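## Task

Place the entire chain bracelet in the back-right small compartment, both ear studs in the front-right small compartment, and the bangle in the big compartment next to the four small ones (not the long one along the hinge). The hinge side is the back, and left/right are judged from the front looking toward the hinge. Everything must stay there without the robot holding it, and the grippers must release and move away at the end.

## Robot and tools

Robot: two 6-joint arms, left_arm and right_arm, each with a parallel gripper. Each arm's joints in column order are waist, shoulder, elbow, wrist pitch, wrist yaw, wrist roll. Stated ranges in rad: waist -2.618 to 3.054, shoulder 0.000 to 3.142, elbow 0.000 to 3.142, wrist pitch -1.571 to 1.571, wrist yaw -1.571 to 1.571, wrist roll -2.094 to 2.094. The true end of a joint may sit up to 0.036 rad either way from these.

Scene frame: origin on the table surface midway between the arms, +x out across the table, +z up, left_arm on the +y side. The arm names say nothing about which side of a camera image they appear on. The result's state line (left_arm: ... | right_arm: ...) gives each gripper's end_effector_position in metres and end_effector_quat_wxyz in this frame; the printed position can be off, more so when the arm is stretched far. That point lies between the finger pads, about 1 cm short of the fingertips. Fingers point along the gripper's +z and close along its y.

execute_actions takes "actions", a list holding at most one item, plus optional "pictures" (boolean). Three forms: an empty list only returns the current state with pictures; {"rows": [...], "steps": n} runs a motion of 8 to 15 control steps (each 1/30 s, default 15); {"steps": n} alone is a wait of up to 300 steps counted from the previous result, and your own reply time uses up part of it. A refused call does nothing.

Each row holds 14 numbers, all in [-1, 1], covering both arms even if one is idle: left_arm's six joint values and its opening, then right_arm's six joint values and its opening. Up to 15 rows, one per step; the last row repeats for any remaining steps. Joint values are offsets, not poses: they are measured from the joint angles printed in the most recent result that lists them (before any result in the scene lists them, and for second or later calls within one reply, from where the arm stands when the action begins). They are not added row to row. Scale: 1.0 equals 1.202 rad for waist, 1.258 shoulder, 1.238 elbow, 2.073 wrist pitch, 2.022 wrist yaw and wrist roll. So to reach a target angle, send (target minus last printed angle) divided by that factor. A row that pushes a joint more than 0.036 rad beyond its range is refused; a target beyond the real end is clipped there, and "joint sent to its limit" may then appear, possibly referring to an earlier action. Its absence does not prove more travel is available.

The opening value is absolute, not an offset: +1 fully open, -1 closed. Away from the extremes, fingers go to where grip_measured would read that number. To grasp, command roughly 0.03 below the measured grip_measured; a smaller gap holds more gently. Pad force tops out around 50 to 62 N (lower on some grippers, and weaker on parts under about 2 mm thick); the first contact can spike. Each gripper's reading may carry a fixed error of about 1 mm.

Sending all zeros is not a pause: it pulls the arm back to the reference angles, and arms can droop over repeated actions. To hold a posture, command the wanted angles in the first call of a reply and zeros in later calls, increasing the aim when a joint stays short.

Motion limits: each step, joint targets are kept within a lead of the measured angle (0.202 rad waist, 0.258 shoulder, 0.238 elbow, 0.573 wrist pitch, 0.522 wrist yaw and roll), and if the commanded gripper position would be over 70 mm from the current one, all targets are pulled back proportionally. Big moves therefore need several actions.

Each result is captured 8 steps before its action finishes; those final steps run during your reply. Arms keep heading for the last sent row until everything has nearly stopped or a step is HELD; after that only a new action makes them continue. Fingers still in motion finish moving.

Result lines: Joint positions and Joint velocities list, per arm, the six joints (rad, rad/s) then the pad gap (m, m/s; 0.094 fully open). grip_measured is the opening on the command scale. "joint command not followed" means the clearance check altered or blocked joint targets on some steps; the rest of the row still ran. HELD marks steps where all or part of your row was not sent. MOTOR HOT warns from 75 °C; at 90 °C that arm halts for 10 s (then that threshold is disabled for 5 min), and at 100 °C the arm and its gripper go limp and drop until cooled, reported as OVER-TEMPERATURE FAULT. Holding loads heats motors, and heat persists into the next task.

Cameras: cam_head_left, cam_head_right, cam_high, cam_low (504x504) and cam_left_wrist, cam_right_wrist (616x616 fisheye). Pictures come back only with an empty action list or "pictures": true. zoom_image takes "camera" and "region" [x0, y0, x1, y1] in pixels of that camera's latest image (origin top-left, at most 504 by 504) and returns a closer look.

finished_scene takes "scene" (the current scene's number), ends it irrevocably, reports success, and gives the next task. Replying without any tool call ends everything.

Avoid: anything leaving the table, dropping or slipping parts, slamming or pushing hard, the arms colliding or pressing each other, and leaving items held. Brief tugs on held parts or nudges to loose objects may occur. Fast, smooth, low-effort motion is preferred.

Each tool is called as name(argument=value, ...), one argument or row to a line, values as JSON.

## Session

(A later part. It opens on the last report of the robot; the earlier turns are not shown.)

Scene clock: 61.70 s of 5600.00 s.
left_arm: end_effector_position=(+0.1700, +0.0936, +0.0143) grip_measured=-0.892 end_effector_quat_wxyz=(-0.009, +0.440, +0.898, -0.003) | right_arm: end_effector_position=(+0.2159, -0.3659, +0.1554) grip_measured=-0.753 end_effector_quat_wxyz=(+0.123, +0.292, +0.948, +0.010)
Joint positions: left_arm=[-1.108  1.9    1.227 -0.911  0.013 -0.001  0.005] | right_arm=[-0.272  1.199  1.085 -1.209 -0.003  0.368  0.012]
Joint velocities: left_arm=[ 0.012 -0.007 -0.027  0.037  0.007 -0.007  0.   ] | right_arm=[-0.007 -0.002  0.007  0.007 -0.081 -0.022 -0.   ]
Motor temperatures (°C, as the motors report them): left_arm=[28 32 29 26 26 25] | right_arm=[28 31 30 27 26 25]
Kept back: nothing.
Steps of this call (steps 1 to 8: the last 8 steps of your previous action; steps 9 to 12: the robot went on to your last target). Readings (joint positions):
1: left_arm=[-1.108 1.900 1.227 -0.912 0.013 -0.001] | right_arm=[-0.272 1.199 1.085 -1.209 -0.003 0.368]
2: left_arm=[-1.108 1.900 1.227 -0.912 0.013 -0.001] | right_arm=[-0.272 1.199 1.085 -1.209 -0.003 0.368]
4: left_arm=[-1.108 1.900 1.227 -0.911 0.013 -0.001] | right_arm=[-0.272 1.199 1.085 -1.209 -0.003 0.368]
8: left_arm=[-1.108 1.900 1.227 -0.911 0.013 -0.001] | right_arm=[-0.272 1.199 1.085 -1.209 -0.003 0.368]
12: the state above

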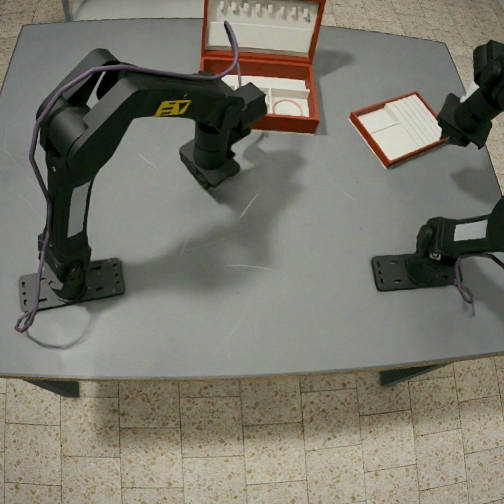

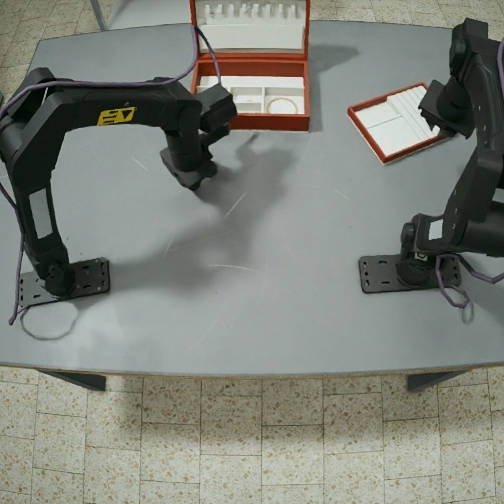

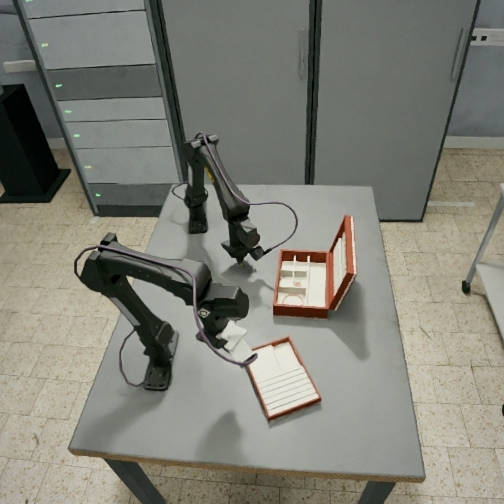

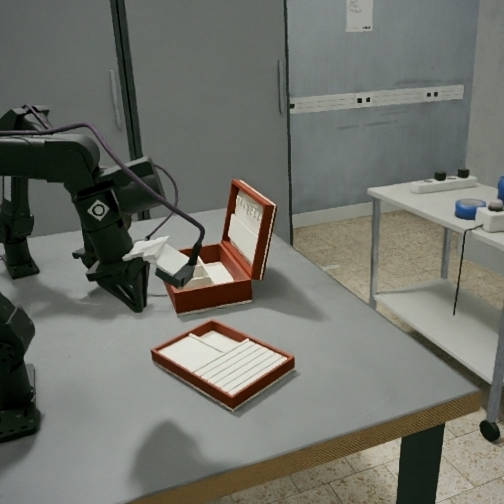

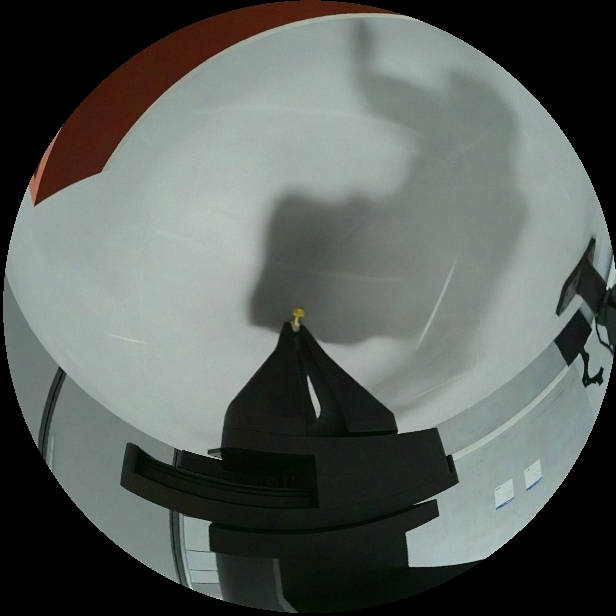

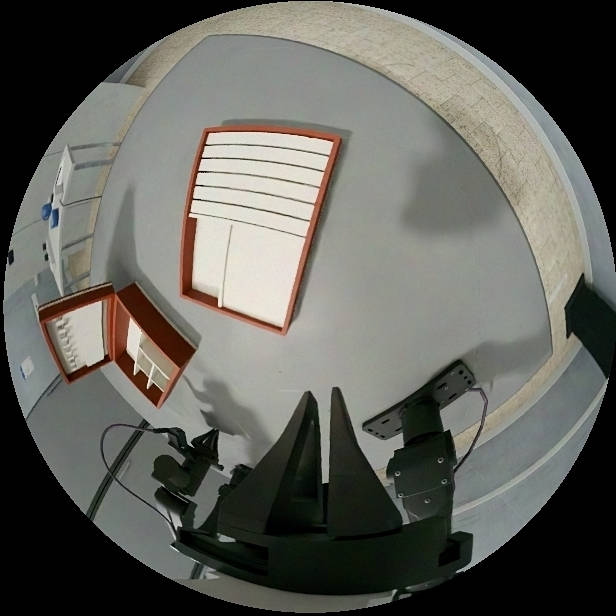

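execute_actions(
  actions=[
    {"rows":[[0,0,0.008,0,0,0,-0.91,0,0,0,0,0,0,-0.75],[0,0,0.008,0,0,0,-0.92,0,0,0,0,0,0,-0.75],[0,0,0.008,0,0,0,-0.93,0,0,0,0,0,0,-0.75],[0,0,0.008,0,0,0,-0.94,0,0,0,0,0,0,-0.75],[0,0,0.008,0,0,0,-0.95,0,0,0,0,0,0,-0.75]],"steps":10},
  ],
)

execute_actions(
  actions=[
    {"steps":10},
  ],
  pictures=true,
)

zoom_image(
  camera="cam_left_wrist",
  region=[235,255,355,375],
)

Scene clock: 62.27 s of 5600.00 s.
left_arm: end_effector_position=(+0.1700, +0.0936, +0.0143) grip_measured=-0.906 end_effector_quat_wxyz=(-0.009, +0.440, +0.898, -0.003) | right_arm: end_effector_position=(+0.2159, -0.3659, +0.1554) grip_measured=-0.753 end_effector_quat_wxyz=(+0.123, +0.292, +0.948, +0.010)
Joint positions: left_arm=[-1.108  1.9    1.227 -0.911  0.013 -0.001  0.004] | right_arm=[-0.272  1.199  1.085 -1.209 -0.003  0.368  0.012]
Joint velocities: left_arm=[-0.012 -0.022  0.007 -0.066  0.007  0.022 -0.007] | right_arm=[ 0.017 -0.007  0.017 -0.022 -0.007  0.022  0.001]
Motor temperatures (°C, as the motors report them): left_arm=[28 32 29 26 26 25] | right_arm=[28 31 30 27 26 25]
Steps of this call (steps 1 to 15: the robot went on to your last target; steps 16 to 17: the first 2 steps of this action). Readings (joint positions):
16: left_arm=[-1.108 1.900 1.227 -0.911 0.013 -0.001] | right_arm=[-0.272 1.199 1.085 -1.209 -0.003 0.368]
17: the state above

Scene clock: 62.60 s of 5600.00 s.
left_arm: end_effector_position=(+0.1700, +0.0936, +0.0143) grip_measured=-0.932 end_effector_quat_wxyz=(-0.009, +0.440, +0.898, -0.003) | right_arm: end_effector_position=(+0.2159, -0.3659, +0.1554) grip_measured=-0.753 end_effector_quat_wxyz=(+0.123, +0.292, +0.948, +0.010)
Joint positions: left_arm=[-1.108  1.9    1.227 -0.911  0.013 -0.001  0.003] | right_arm=[-0.272  1.199  1.085 -1.209 -0.003  0.368  0.012]
Joint velocities: left_arm=[-0.002  0.007  0.017 -0.037 -0.022  0.022 -0.   ] | right_arm=[-0.007  0.017  0.012 -0.007  0.007 -0.022  0.   ]
Motor temperatures (°C, as the motors report them): left_arm=[28 32 29 26 26 25] | right_arm=[28 31 30 27 26 25]
Kept back: nothing.
Steps of this call (steps 1 to 8: the last 8 steps of your previous action; steps 9 to 10: the robot went on to your last target). Readings (joint positions):
1: left_arm=[-1.108 1.900 1.227 -0.911 0.013 -0.001] | right_arm=[-0.272 1.199 1.085 -1.209 -0.003 0.368]
2: left_arm=[-1.108 1.900 1.227 -0.911 0.013 -0.001] | right_arm=[-0.272 1.199 1.085 -1.209 -0.003 0.368]
4: left_arm=[-1.108 1.900 1.227 -0.911 0.013 -0.001] | right_arm=[-0.272 1.199 1.085 -1.209 -0.003 0.368]
8: left_arm=[-1.108 1.900 1.227 -0.911 0.013 -0.001] | right_arm=[-0.272 1.199 1.085 -1.209 -0.003 0.368]
10: the state above

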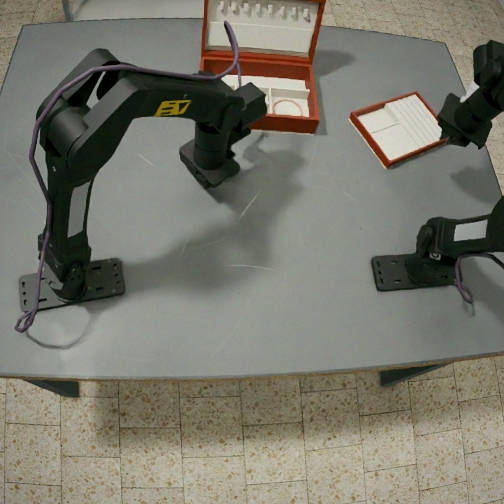

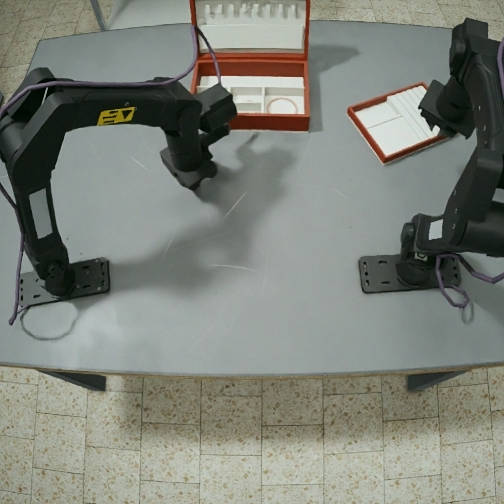

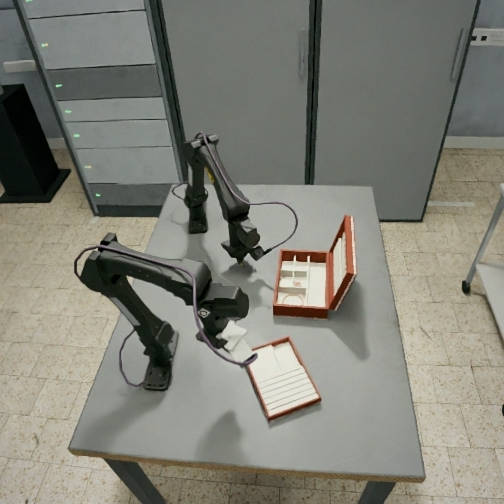

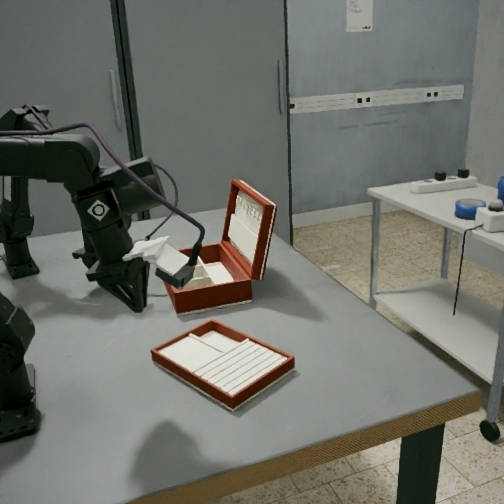

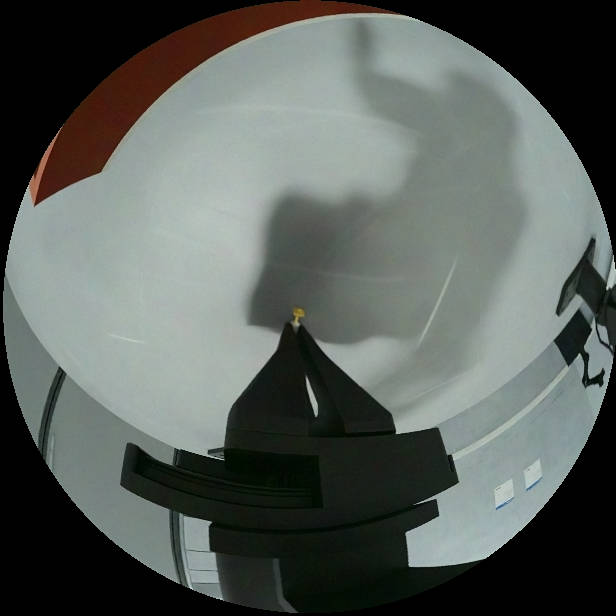

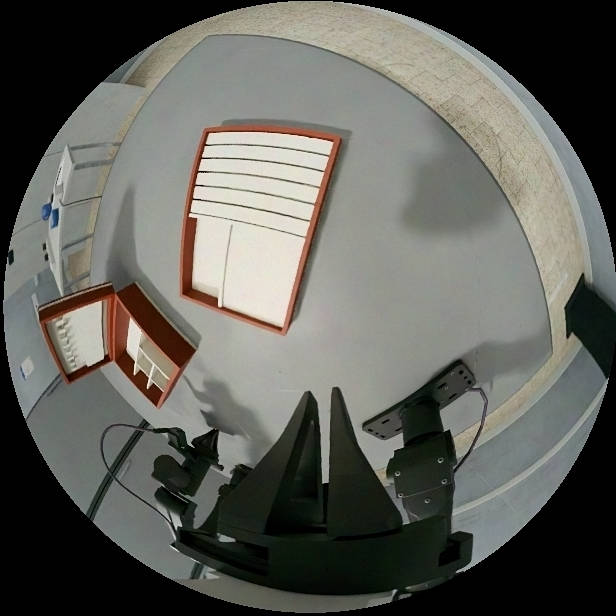

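Region (235, 255, 355, 375) of cam_left_wrist's 616x616 image, scaled by 4.200, with more detail than that image has.

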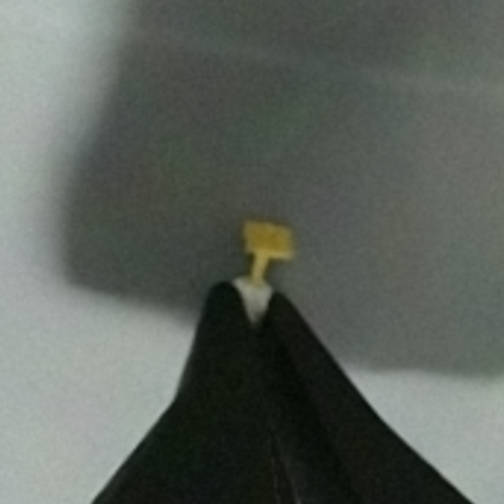

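execute_actions(
  actions=[
    {"rows":[[0,0,0.008,0,0,0,-0.96,0,0,0,0,0,0,-0.75],[0,0,0.008,0,0,0,-0.97,0,0,0,0,0,0,-0.75],[0,0,0.008,0,0,0,-0.97,0,0,0,0,0,0,-0.75],[0,0,0.008,0,0,0,-0.97,0,0,0,0,0,0,-0.75],[0,-0.02,0.008,0,0,0,-0.97,0,0,0,0,0,0,-0.75],[0,-0.04,0.008,0,0,0,-0.97,0,0,0,0,0,0,-0.75],[0,-0.06,0.008,0,0,0,-0.97,0,0,0,0,0,0,-0.75]],"steps":15},
  ],
)

execute_actions(
  actions=[
    {"steps":10},
  ],
  pictures=true,
)

zoom_image(
  camera="cam_left_wrist",
  region=[235,255,355,375],
)

Scene clock: 63.40 s of 5600.00 s.
left_arm: end_effector_position=(+0.1706, +0.0927, +0.0179) grip_measured=-0.939 end_effector_quat_wxyz=(-0.004, +0.441, +0.898, -0.005) | right_arm: end_effector_position=(+0.2159, -0.3659, +0.1554) grip_measured=-0.753 end_effector_quat_wxyz=(+0.123, +0.292, +0.948, +0.010)
Joint positions: left_arm=[-1.108  1.888  1.227 -0.911  0.013 -0.001  0.003] | right_arm=[-0.272  1.199  1.085 -1.209 -0.003  0.368  0.012]
Joint velocities: left_arm=[-0.002 -0.305 -0.007 -0.007 -0.007  0.037  0.001] | right_arm=[-0.002  0.012 -0.007  0.022 -0.007  0.037 -0.001]
Motor temperatures (°C, as the motors report them): left_arm=[28 32 29 26 26 25] | right_arm=[28 31 30 27 26 25]
Steps of this call (steps 1 to 15: the robot went on to your last target; steps 16 to 17: nothing new was sent; steps 18 to 24: the first 7 steps of this action). Readings (joint positions):
18: left_arm=[-1.108 1.900 1.227 -0.911 0.013 -0.001] | right_arm=[-0.272 1.199 1.085 -1.209 -0.003 0.368]
19: left_arm=[-1.108 1.900 1.227 -0.911 0.013 -0.001] | right_arm=[-0.272 1.199 1.085 -1.209 -0.003 0.368]
21: left_arm=[-1.108 1.900 1.227 -0.911 0.013 -0.001] | right_arm=[-0.272 1.199 1.085 -1.209 -0.003 0.368]
24: the state above

Scene clock: 63.73 s of 5600.00 s.
left_arm: end_effector_position=(+0.1737, +0.0887, +0.0352) grip_measured=-0.939 end_effector_quat_wxyz=(+0.021, +0.441, +0.897, -0.017) | right_arm: end_effector_position=(+0.2159, -0.3659, +0.1554) grip_measured=-0.753 end_effector_quat_wxyz=(+0.123, +0.292, +0.948, +0.010)
Joint positions: left_arm=[-1.108  1.833  1.227 -0.912  0.013 -0.001  0.003] | right_arm=[-0.272  1.199  1.085 -1.209 -0.003  0.368  0.012]
Joint velocities: left_arm=[-0.007 -0.017 -0.002 -0.037  0.022  0.037  0.   ] | right_arm=[-0.007 -0.017  0.007  0.037  0.007 -0.037  0.   ]
Motor temperatures (°C, as the motors report them): left_arm=[28 32 29 26 26 25] | right_arm=[28 31 30 27 26 25]
Kept back: nothing.
Steps of this call (steps 1 to 8: the last 8 steps of your previous action; steps 9 to 10: the robot went on to your last target). Readings (joint positions):
1: left_arm=[-1.108 1.876 1.227 -0.912 0.013 -0.001] | right_arm=[-0.272 1.199 1.085 -1.209 -0.003 0.368]
2: left_arm=[-1.108 1.862 1.227 -0.912 0.013 -0.001] | right_arm=[-0.272 1.199 1.085 -1.209 -0.003 0.368]
4: left_arm=[-1.108 1.840 1.227 -0.912 0.013 -0.001] | right_arm=[-0.272 1.199 1.085 -1.209 -0.003 0.368]
8: left_arm=[-1.108 1.833 1.227 -0.912 0.013 -0.001] | right_arm=[-0.272 1.199 1.085 -1.209 -0.003 0.368]
10: the state above

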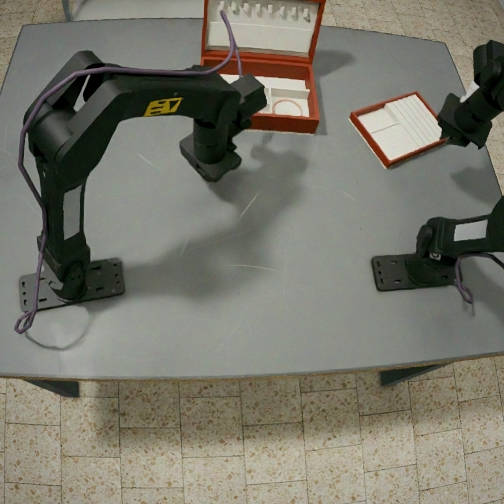

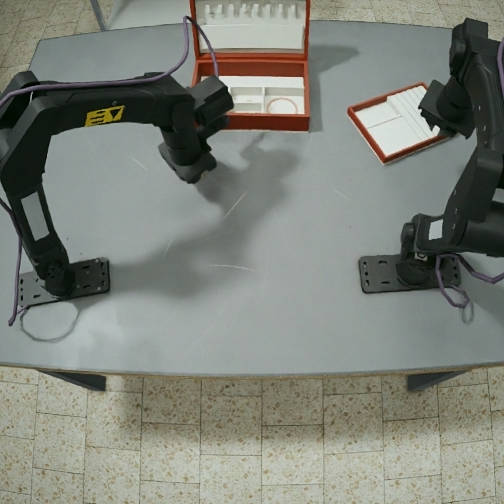

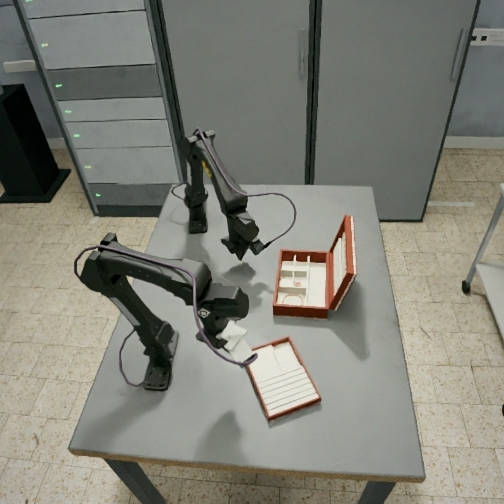

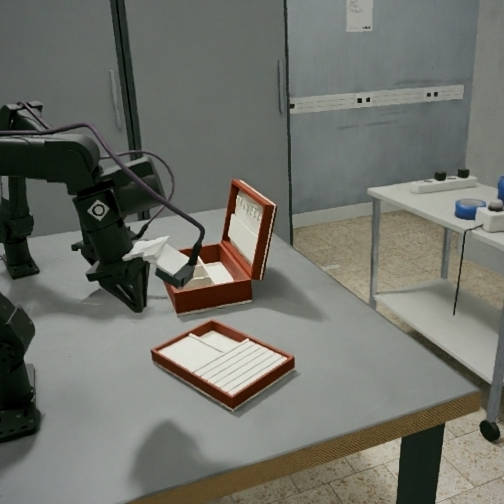

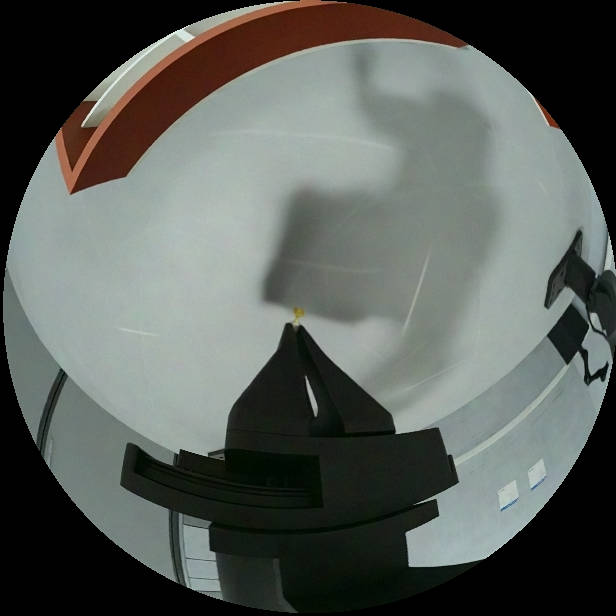

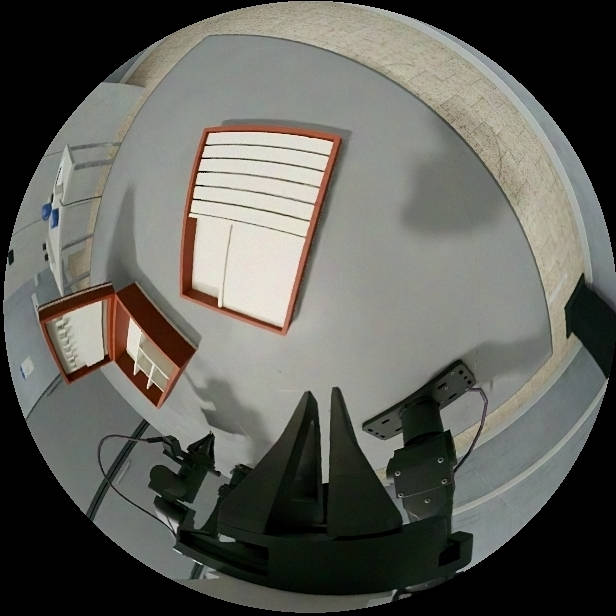

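Region (235, 255, 355, 375) of cam_left_wrist's 616x616 image, scaled by 4.200, with more detail than that image has.

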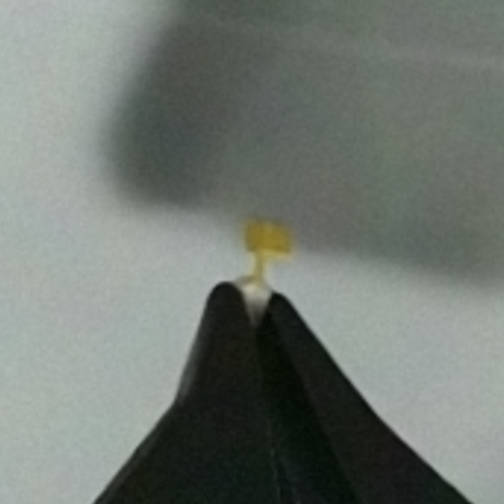

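execute_actions(
  actions=[
    {"rows":[[0,0,0.04,0,0,-0.01,-0.97,0,0,0,0,0,0,-0.75],[0,0,0.09,-0.005,0,-0.03,-0.97,0,0,0,0,0,0,-0.75],[0.005,0.01,0.14,-0.01,0,-0.05,-0.97,0,0,0,0,0,0,-0.75],[0.01,0.025,0.2,-0.015,0,-0.07,-0.97,0,0,0,0,0,0,-0.75],[0.02,0.045,0.26,-0.02,0,-0.09,-0.97,0,0,0,0,0,0,-0.75],[0.03,0.07,0.32,-0.025,0,-0.11,-0.97,0,0,0,0,0,0,-0.75],[0.04,0.095,0.38,-0.03,0,-0.13,-0.97,0,0,0,0,0,0,-0.75],[0.05,0.125,0.44,-0.035,0,-0.15,-0.97,0,0,0,0,0,0,-0.75],[0.06,0.155,0.5,-0.04,0,-0.17,-0.97,0,0,0,0,0,0,-0.75],[0.07,0.185,0.55,-0.045,0,-0.19,-0.97,0,0,0,0,0,0,-0.75],[0.08,0.215,0.6,-0.05,0,-0.21,-0.97,0,0,0,0,0,0,-0.75],[0.09,0.245,0.64,-0.05,0,-0.23,-0.97,0,0,0,0,0,0,-0.75],[0.098,0.27,0.67,-0.05,0,-0.25,-0.97,0,0,0,0,0,0,-0.75],[0.104,0.295,0.685,-0.05,0,-0.25,-0.97,0,0,0,0,0,0,-0.75],[0.106,0.315,0.685,-0.05,0,-0.25,-0.97,0,0,0,0,0,0,-0.75]],"steps":15},
  ],
)

execute_actions(
  actions=[
    {"steps":24},
  ],
  pictures=true,
)

Scene clock: 65.03 s of 5600.00 s.
left_arm: end_effector_position=(+0.2271, +0.0283, +0.0994) grip_measured=-0.939 end_effector_quat_wxyz=(+0.105, +0.374, +0.919, -0.067) | right_arm: end_effector_position=(+0.2159, -0.3659, +0.1554) grip_measured=-0.753 end_effector_quat_wxyz=(+0.123, +0.292, +0.948, +0.010)
Joint positions: left_arm=[-1.095  1.901  1.549 -0.969  0.013 -0.13   0.003] | right_arm=[-0.272  1.199  1.085 -1.209 -0.003  0.368  0.012]
Joint velocities: left_arm=[ 0.212  0.618  2.327  0.11   0.022 -0.974  0.001] | right_arm=[-0.002  0.012  0.012 -0.066  0.022  0.051 -0.   ]
Motor temperatures (°C, as the motors report them): left_arm=[28 32 29 26 26 25] | right_arm=[28 31 30 27 26 25]
Steps of this call (steps 1 to 30: the robot went on to your last target; steps 31 to 32: nothing new was sent; steps 33 to 39: the first 7 steps of this action). Readings (joint positions):
33: left_arm=[-1.108 1.833 1.231 -0.914 0.013 -0.003] | right_arm=[-0.272 1.199 1.085 -1.209 -0.003 0.368]
34: left_arm=[-1.108 1.834 1.246 -0.924 0.013 -0.012] | right_arm=[-0.272 1.199 1.085 -1.209 -0.003 0.368]
36: left_arm=[-1.108 1.848 1.327 -0.955 0.013 -0.048] | right_arm=[-0.272 1.199 1.085 -1.209 -0.003 0.368]
39: the state above

Scene clock: 65.83 s of 5600.00 s.
left_arm: end_effector_position=(+0.3458, -0.0183, +0.1136) grip_measured=-0.939 end_effector_quat_wxyz=(+0.155, +0.139, +0.970, -0.123) | right_arm: end_effector_position=(+0.2159, -0.3659, +0.1554) grip_measured=-0.753 end_effector_quat_wxyz=(+0.123, +0.292, +0.948, +0.010)
Joint positions: left_arm=[-0.975  2.239  2.066 -1.     0.013 -0.498  0.003] | right_arm=[-0.272  1.199  1.085 -1.209 -0.003  0.368  0.012]
Joint velocities: left_arm=[ 0.007  0.007 -0.007  0.022  0.007 -0.022 -0.   ] | right_arm=[-0.012  0.007 -0.022 -0.066  0.022 -0.037 -0.001]
Motor temperatures (°C, as the motors report them): left_arm=[28 32 29 26 26 25] | right_arm=[28 31 30 27 26 25]
Kept back: nothing.
Steps of this call (steps 1 to 8: the last 8 steps of your previous action; steps 9 to 24: the robot went on to your last target). Readings (joint positions):
1: left_arm=[-1.086 1.925 1.631 -0.968 0.013 -0.162] | right_arm=[-0.272 1.199 1.085 -1.209 -0.003 0.368]
2: left_arm=[-1.075 1.952 1.714 -0.967 0.013 -0.196] | right_arm=[-0.272 1.199 1.085 -1.209 -0.003 0.368]
4: left_arm=[-1.049 2.012 1.864 -0.963 0.013 -0.267] | right_arm=[-0.272 1.199 1.085 -1.209 -0.003 0.368]
8: left_arm=[-0.996 2.134 2.053 -0.955 0.013 -0.400] | right_arm=[-0.272 1.199 1.085 -1.209 -0.003 0.368]
24: the state above

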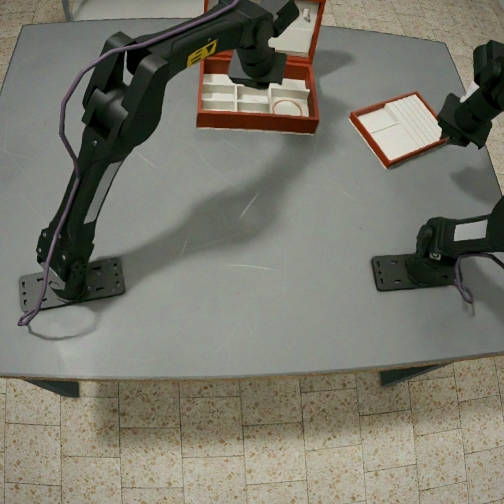

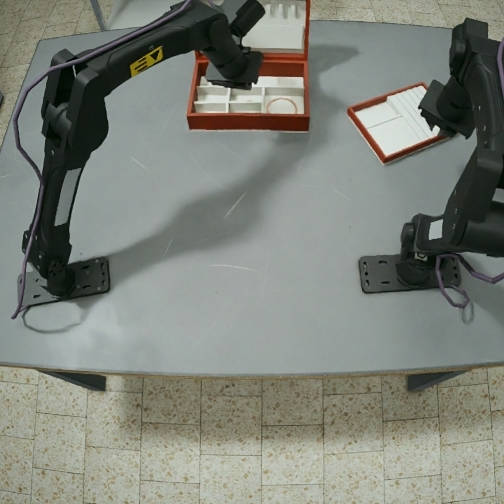

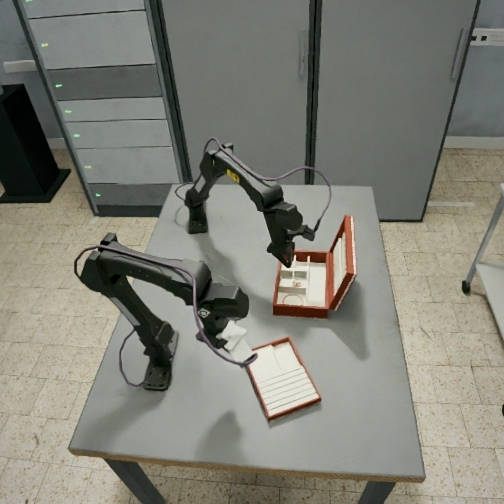

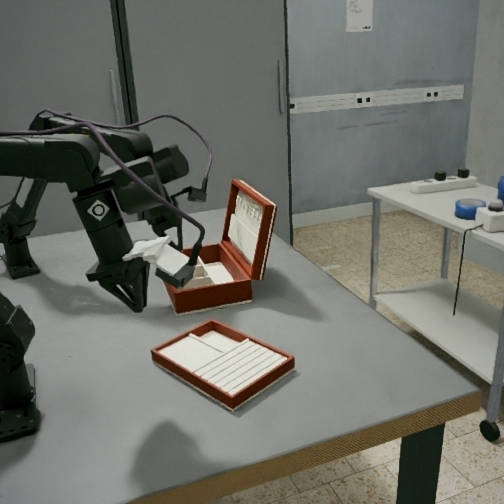

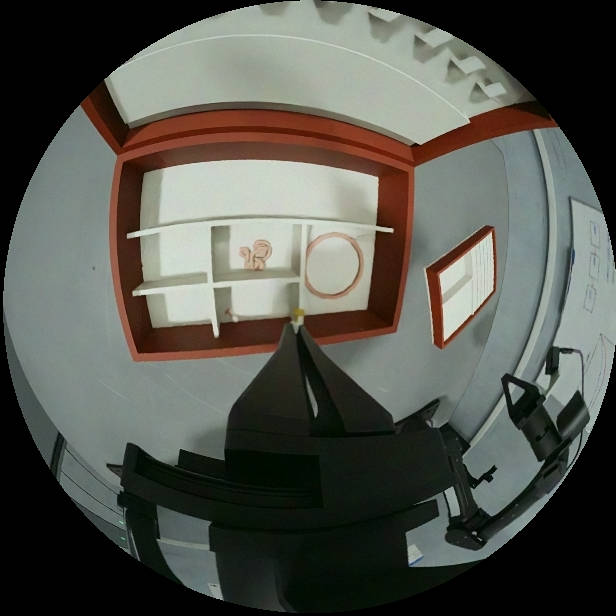

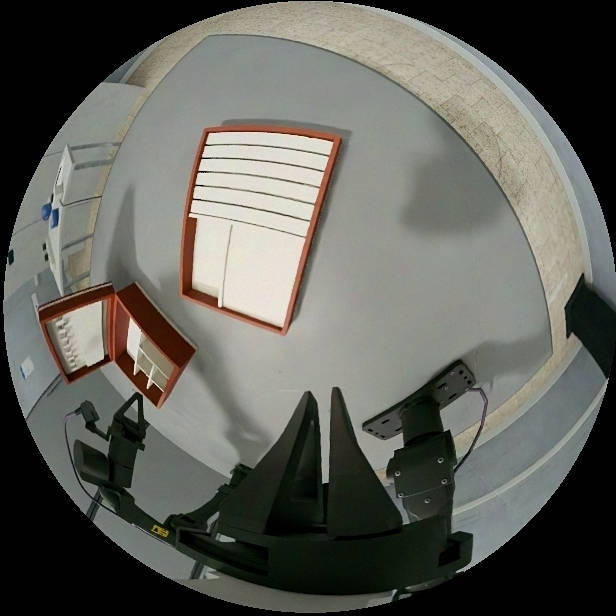

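execute_actions(
  actions=[
    {"rows":[[0,0.01,0.012,-0.005,0,0,-0.97,0,0,0,0,0,0,-0.75],[0,0.02,0.012,-0.01,0,0,-0.97,0,0,0,0,0,0,-0.75],[0,0.03,0.012,-0.015,0,0,-0.97,0,0,0,0,0,0,-0.75],[0,0.04,0.012,-0.02,0,0,-0.97,0,0,0,0,0,0,-0.75],[0,0.05,0.012,-0.02,0,0,-0.97,0,0,0,0,0,0,-0.75],[0,0.06,0.012,-0.02,0,0,-0.97,0,0,0,0,0,0,-0.75],[0,0.07,0.012,-0.02,0,0,-0.97,0,0,0,0,0,0,-0.75]],"steps":15},
  ],
)

execute_actions(
  actions=[
    {"steps":10},
  ],
  pictures=true,
)

Scene clock: 66.60 s of 5600.00 s.
left_arm: end_effector_position=(+0.3439, -0.0164, +0.0964) grip_measured=-0.939 end_effector_quat_wxyz=(+0.138, +0.138, +0.974, -0.111) | right_arm: end_effector_position=(+0.2159, -0.3659, +0.1554) grip_measured=-0.753 end_effector_quat_wxyz=(+0.123, +0.292, +0.948, +0.010)
Joint positions: left_arm=[-0.975  2.271  2.066 -1.01   0.013 -0.501  0.003] | right_arm=[-0.272  1.199  1.085 -1.209 -0.003  0.368  0.012]
Joint velocities: left_arm=[ 0.002  0.388 -0.027  0.022 -0.007 -0.066 -0.   ] | right_arm=[-0.022  0.017  0.012  0.051 -0.066  0.007  0.001]
Motor temperatures (°C, as the motors report them): left_arm=[28 32 29 26 26 25] | right_arm=[28 30 30 27 26 25]
Steps of this call (steps 1 to 16: the robot went on to your last target; steps 17 to 23: the first 7 steps of this action). Readings (joint positions):
17: left_arm=[-0.975 2.239 2.066 -1.000 0.013 -0.501] | right_arm=[-0.272 1.199 1.085 -1.209 -0.003 0.368]
18: left_arm=[-0.975 2.239 2.066 -1.001 0.013 -0.501] | right_arm=[-0.272 1.199 1.085 -1.209 -0.003 0.368]
20: left_arm=[-0.975 2.244 2.066 -1.004 0.013 -0.501] | right_arm=[-0.272 1.199 1.085 -1.209 -0.003 0.368]
23: the state above

Scene clock: 66.93 s of 5600.00 s.
left_arm: end_effector_position=(+0.3392, -0.0117, +0.0662) grip_measured=-0.939 end_effector_quat_wxyz=(+0.108, +0.138, +0.980, -0.088) | right_arm: end_effector_position=(+0.2159, -0.3659, +0.1554) grip_measured=-0.753 end_effector_quat_wxyz=(+0.123, +0.292, +0.948, +0.010)
Joint positions: left_arm=[-0.975  2.328  2.066 -1.029  0.013 -0.501  0.003] | right_arm=[-0.272  1.199  1.085 -1.209 -0.003  0.368  0.012]
Joint velocities: left_arm=[-0.012  0.002 -0.037  0.037 -0.007 -0.022  0.   ] | right_arm=[-0.012 -0.017  0.007 -0.051 -0.066 -0.007 -0.   ]
Motor temperatures (°C, as the motors report them): left_arm=[28 33 29 26 26 25] | right_arm=[28 30 30 27 26 25]
Kept back: nothing.
Steps of this call (steps 1 to 8: the last 8 steps of your previous action; steps 9 to 10: the robot went on to your last target). Readings (joint positions):
1: left_arm=[-0.975 2.284 2.066 -1.011 0.013 -0.501] | right_arm=[-0.272 1.199 1.085 -1.209 -0.003 0.368]
2: left_arm=[-0.975 2.297 2.066 -1.014 0.013 -0.501] | right_arm=[-0.272 1.199 1.085 -1.209 -0.003 0.368]
4: left_arm=[-0.975 2.318 2.066 -1.021 0.013 -0.501] | right_arm=[-0.272 1.199 1.085 -1.209 -0.003 0.368]
8: left_arm=[-0.975 2.328 2.066 -1.029 0.013 -0.501] | right_arm=[-0.272 1.199 1.085 -1.209 -0.003 0.368]
10: the state above

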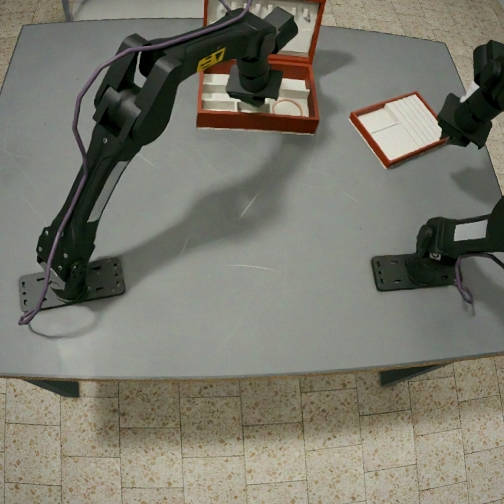

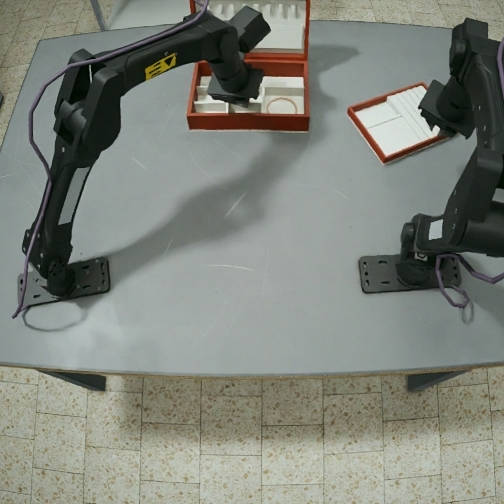

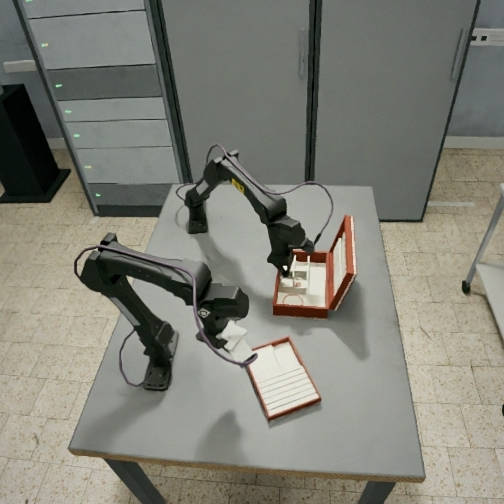

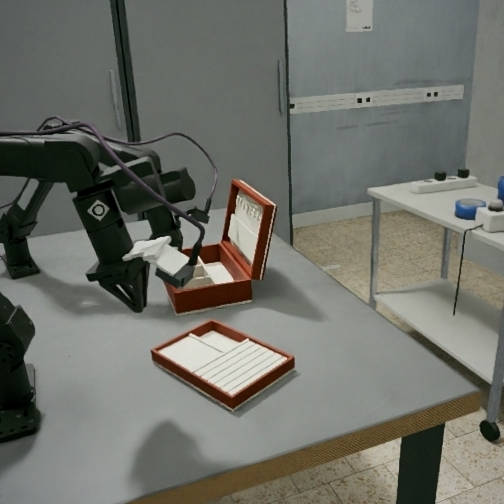

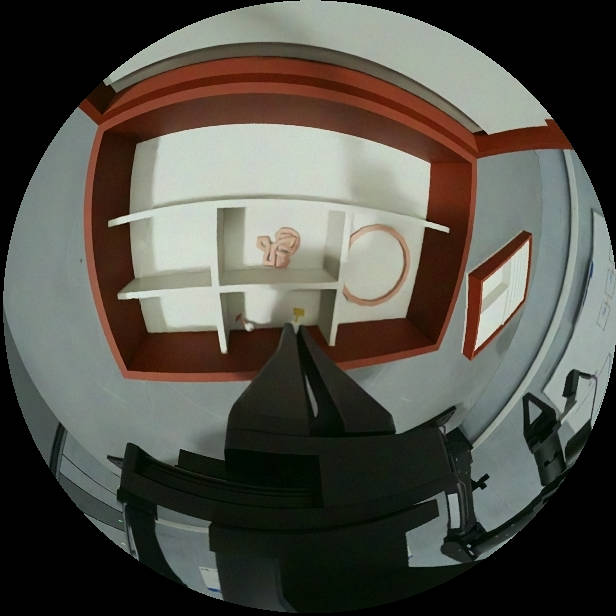

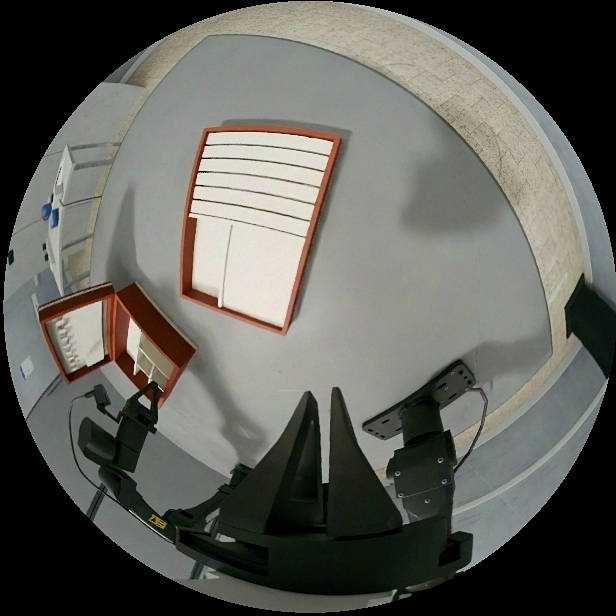

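Descend 2.5 cm, release, lift.

execute_actions(
  actions=[
    {"rows":[[0,0.01,0.012,0,0,0,-0.97,0,0,0,0,0,0,-0.75],[0,0.02,0.012,0,0,0,-0.97,0,0,0,0,0,0,-0.75],[0,0.03,0.012,0,0,0,-0.97,0,0,0,0,0,0,-0.75],[0,0.042,0.012,0,0,0,-0.97,0,0,0,0,0,0,-0.75],[0,0.042,0.012,0,0,0,-0.97,0,0,0,0,0,0,-0.75],[0,0.042,0.012,0,0,0,-0.97,0,0,0,0,0,0,-0.75],[0,0.042,0.012,0,0,0,-0.97,0,0,0,0,0,0,-0.75],[0,0.042,0.012,0,0,0,-0.97,0,0,0,0,0,0,-0.75],[0,0.042,0.012,0,0,0,-0.97,0,0,0,0,0,0,-0.75],[0,0.042,0.012,0,0,0,-0.97,0,0,0,0,0,0,-0.75],[0,0.042,0.012,0,0,0,-0.88,0,0,0,0,0,0,-0.75],[0,0.042,0.012,0,0,0,-0.8,0,0,0,0,0,0,-0.75],[0,0.042,0.012,0,0,0,-0.75,0,0,0,0,0,0,-0.75]],"steps":15},
  ],
)

execute_actions(
  actions=[
    {"rows":[[0,-0.015,0.012,0,0,0,-0.75,0,0,0,0,0,0,-0.75],[0,-0.03,0.012,0,0,0,-0.75,0,0,0,0,0,0,-0.75],[0,-0.05,0.012,0,0,0,-0.75,0,0,0,0,0,0,-0.75],[0,-0.07,0.012,0,0,0,-0.75,0,0,0,0,0,0,-0.75],[0,-0.09,0.012,0,0,0,-0.75,0,0,0,0,0,0,-0.75],[0,-0.11,0.012,0,0,0,-0.75,0,0,0,0,0,0,-0.75],[0,-0.13,0.012,0,0,0,-0.75,0,0,0,0,0,0,-0.75],[0,-0.16,0,0,0,0,-0.75,0,0,0,0,0,0,-0.75],[0.02,-0.2,-0.03,0,0,0,-0.75,0,0,0,0,0,0,-0.75],[0.05,-0.24,-0.06,0,0,0,-0.75,0,0,0,0,0,0,-0.75],[0.09,-0.28,-0.1,0,0,0,-0.75,0,0,0,0,0,0,-0.75],[0.13,-0.32,-0.14,0,0,0,-0.75,0,0,0,0,0,0,-0.75],[0.17,-0.36,-0.18,0,0,0,-0.75,0,0,0,0,0,0,-0.75],[0.21,-0.39,-0.22,0,0,0,-0.75,0,0,0,0,0,0,-0.75],[0.25,-0.42,-0.25,0,0,0,-0.75,0,0,0,0,0,0,-0.75]],"steps":15},
  ],
)

execute_actions(
  actions=[
    {"steps":18},
  ],
  pictures=true,
)

zoom_image(
  camera="cam_high",
  region=[260,220,360,320],
)

Scene clock: 68.67 s of 5600.00 s.
left_arm: end_effector_position=(+0.3386, -0.0111, +0.0539) grip_measured=-0.939 end_effector_quat_wxyz=(+0.099, +0.139, +0.982, -0.082) | right_arm: end_effector_position=(+0.2159, -0.3659, +0.1554) grip_measured=-0.753 end_effector_quat_wxyz=(+0.123, +0.292, +0.948, +0.010)
Joint positions: left_arm=[-0.975  2.353  2.066 -1.027  0.013 -0.501  0.003] | right_arm=[-0.272  1.199  1.085 -1.209 -0.003  0.368  0.012]
Joint velocities: left_arm=[ 0.002  0.212 -0.007 -0.081 -0.051 -0.007 -0.001] | right_arm=[ 0.012 -0.012 -0.012 -0.037 -0.007 -0.066 -0.001]
Motor temperatures (°C, as the motors report them): left_arm=[28 33 29 26 26 25] | right_arm=[28 30 30 27 26 25]
Steps of this call (steps 1 to 30: the robot went on to your last target; steps 31 to 45: nothing new was sent; steps 46 to 52: the first 7 steps of this action). Readings (joint positions):
46: left_arm=[-0.975 2.328 2.066 -1.030 0.013 -0.501] | right_arm=[-0.272 1.199 1.085 -1.209 -0.003 0.368]
47: left_arm=[-0.975 2.328 2.066 -1.030 0.013 -0.501] | right_arm=[-0.272 1.199 1.085 -1.209 -0.003 0.368]
49: left_arm=[-0.975 2.334 2.066 -1.028 0.013 -0.501] | right_arm=[-0.272 1.199 1.085 -1.209 -0.003 0.368]
52: the state above

Scene clock: 69.17 s of 5600.00 s.
left_arm: end_effector_position=(+0.3418, -0.0137, +0.0823) grip_measured=-0.752 end_effector_quat_wxyz=(+0.124, +0.138, +0.978, -0.100) | right_arm: end_effector_position=(+0.2159, -0.3659, +0.1554) grip_measured=-0.753 end_effector_quat_wxyz=(+0.123, +0.292, +0.948, +0.010)
Joint positions: left_arm=[-0.974  2.297  2.066 -1.021  0.013 -0.501  0.012] | right_arm=[-0.272  1.199  1.085 -1.209 -0.003  0.368  0.012]
Joint velocities: left_arm=[ 0.022 -0.755 -0.017 -0.007  0.007 -0.066  0.   ] | right_arm=[ 0.007 -0.002  0.002  0.051  0.007  0.022  0.001]
Motor temperatures (°C, as the motors report them): left_arm=[28 33 29 26 26 25] | right_arm=[28 30 30 27 26 25]
Steps of this call (steps 1 to 8: the last 8 steps of your previous action; steps 9 to 15: the first 7 steps of this action, its rows measured from where the robot was after step 8). Readings (joint positions):
8: left_arm=[-0.974 2.370 2.066 -1.021 0.013 -0.501] | right_arm=[-0.272 1.199 1.085 -1.209 -0.003 0.368]
9: left_arm=[-0.974 2.370 2.066 -1.020 0.013 -0.501] | right_arm=[-0.272 1.199 1.085 -1.209 -0.003 0.368]
10: left_arm=[-0.974 2.368 2.066 -1.019 0.013 -0.501] | right_arm=[-0.272 1.199 1.085 -1.209 -0.003 0.368]
12: left_arm=[-0.974 2.355 2.066 -1.020 0.013 -0.501] | right_arm=[-0.272 1.199 1.085 -1.209 -0.003 0.368]
15: the state above

Scene clock: 69.77 s of 5600.00 s.
left_arm: end_effector_position=(+0.3771, +0.1525, +0.2009) grip_measured=-0.752 end_effector_quat_wxyz=(+0.220, -0.018, +0.968, -0.117) | right_arm: end_effector_position=(+0.2159, -0.3659, +0.1554) grip_measured=-0.753 end_effector_quat_wxyz=(+0.123, +0.292, +0.948, +0.010)
Joint positions: left_arm=[-0.658  1.832  1.771 -1.006  0.004 -0.501  0.012] | right_arm=[-0.272  1.199  1.085 -1.209 -0.003  0.368  0.012]
Joint velocities: left_arm=[-0.266 -0.002 -0.002 -0.007 -0.007 -0.007  0.   ] | right_arm=[ 0.007  0.002  0.002  0.037 -0.022  0.051 -0.   ]
Motor temperatures (°C, as the motors report them): left_arm=[28 33 29 26 26 25] | right_arm=[28 30 30 27 26 25]
Kept back: nothing.
Steps of this call (steps 1 to 8: the last 8 steps of your previous action; steps 9 to 18: the robot went on to your last target). Readings (joint positions):
1: left_arm=[-0.974 2.268 2.066 -1.021 0.013 -0.501] | right_arm=[-0.272 1.199 1.085 -1.209 -0.003 0.368]
2: left_arm=[-0.973 2.231 2.059 -1.016 0.013 -0.501] | right_arm=[-0.272 1.199 1.085 -1.209 -0.003 0.368]
4: left_arm=[-0.957 2.133 2.015 -1.005 0.017 -0.501] | right_arm=[-0.272 1.199 1.085 -1.209 -0.003 0.368]
8: left_arm=[-0.828 1.931 1.895 -0.991 0.024 -0.501] | right_arm=[-0.272 1.199 1.085 -1.209 -0.003 0.368]
18: the state above

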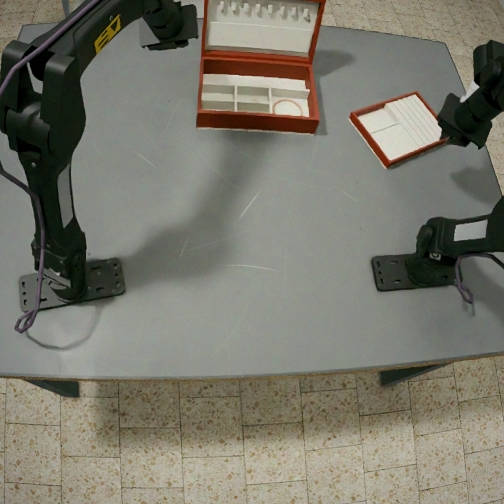

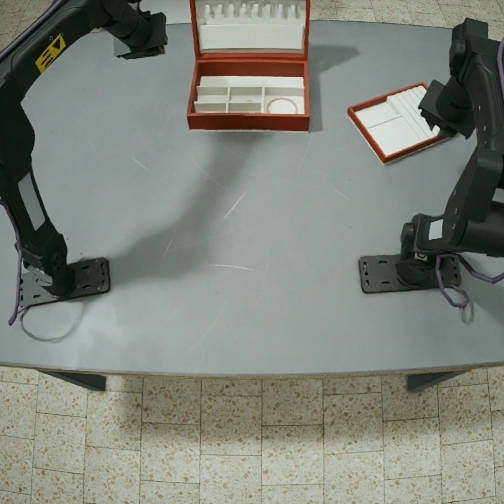

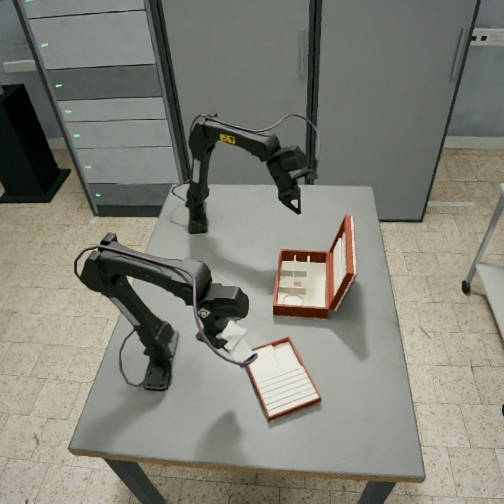

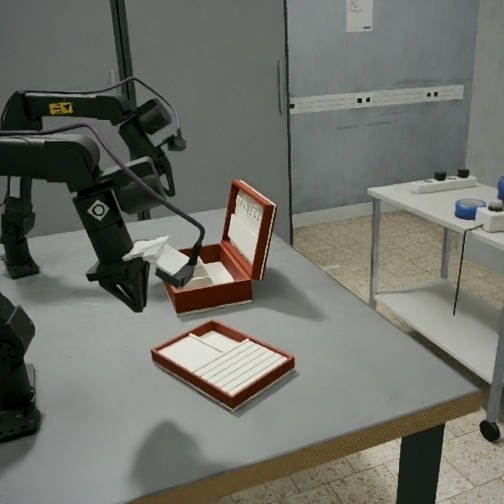

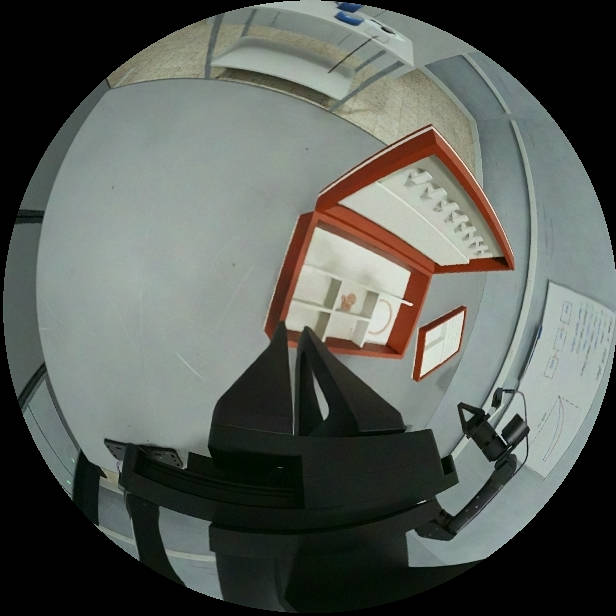

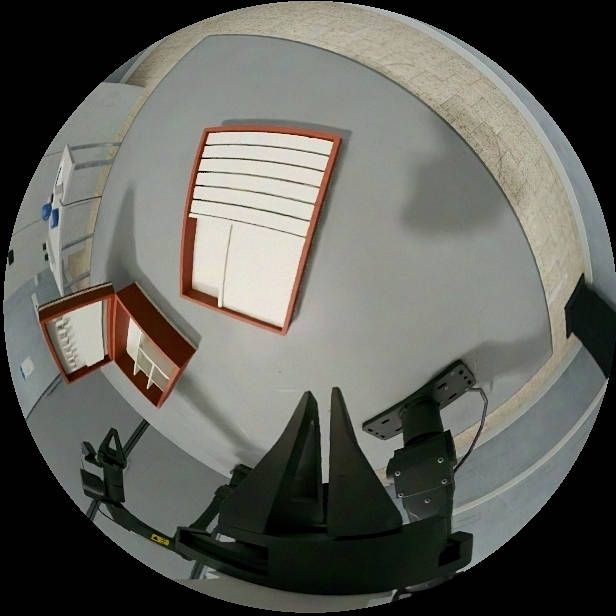

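Region (260, 220, 360, 320) of cam_high's 504x504 image, scaled by 5.040, with more detail than that image has.

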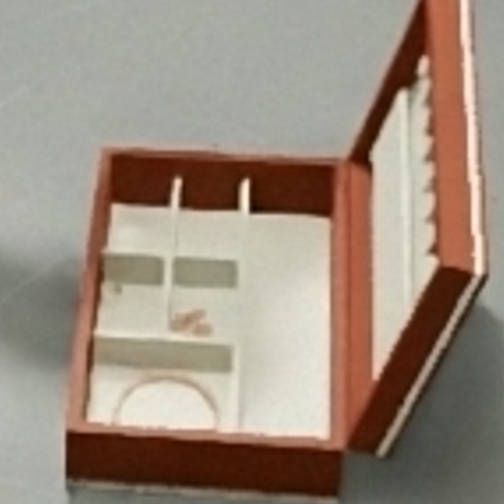

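zoom_image(
  camera="cam_left_wrist",
  region=[290,270,410,370],
)

Region (290, 270, 410, 370) of cam_left_wrist's 616x616 image, scaled by 4.200, with more detail than that image has.

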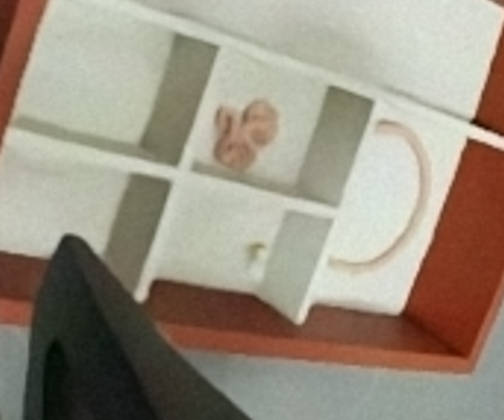

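finished_scene(
  scene=2,
)

The scene is finished: the task was done.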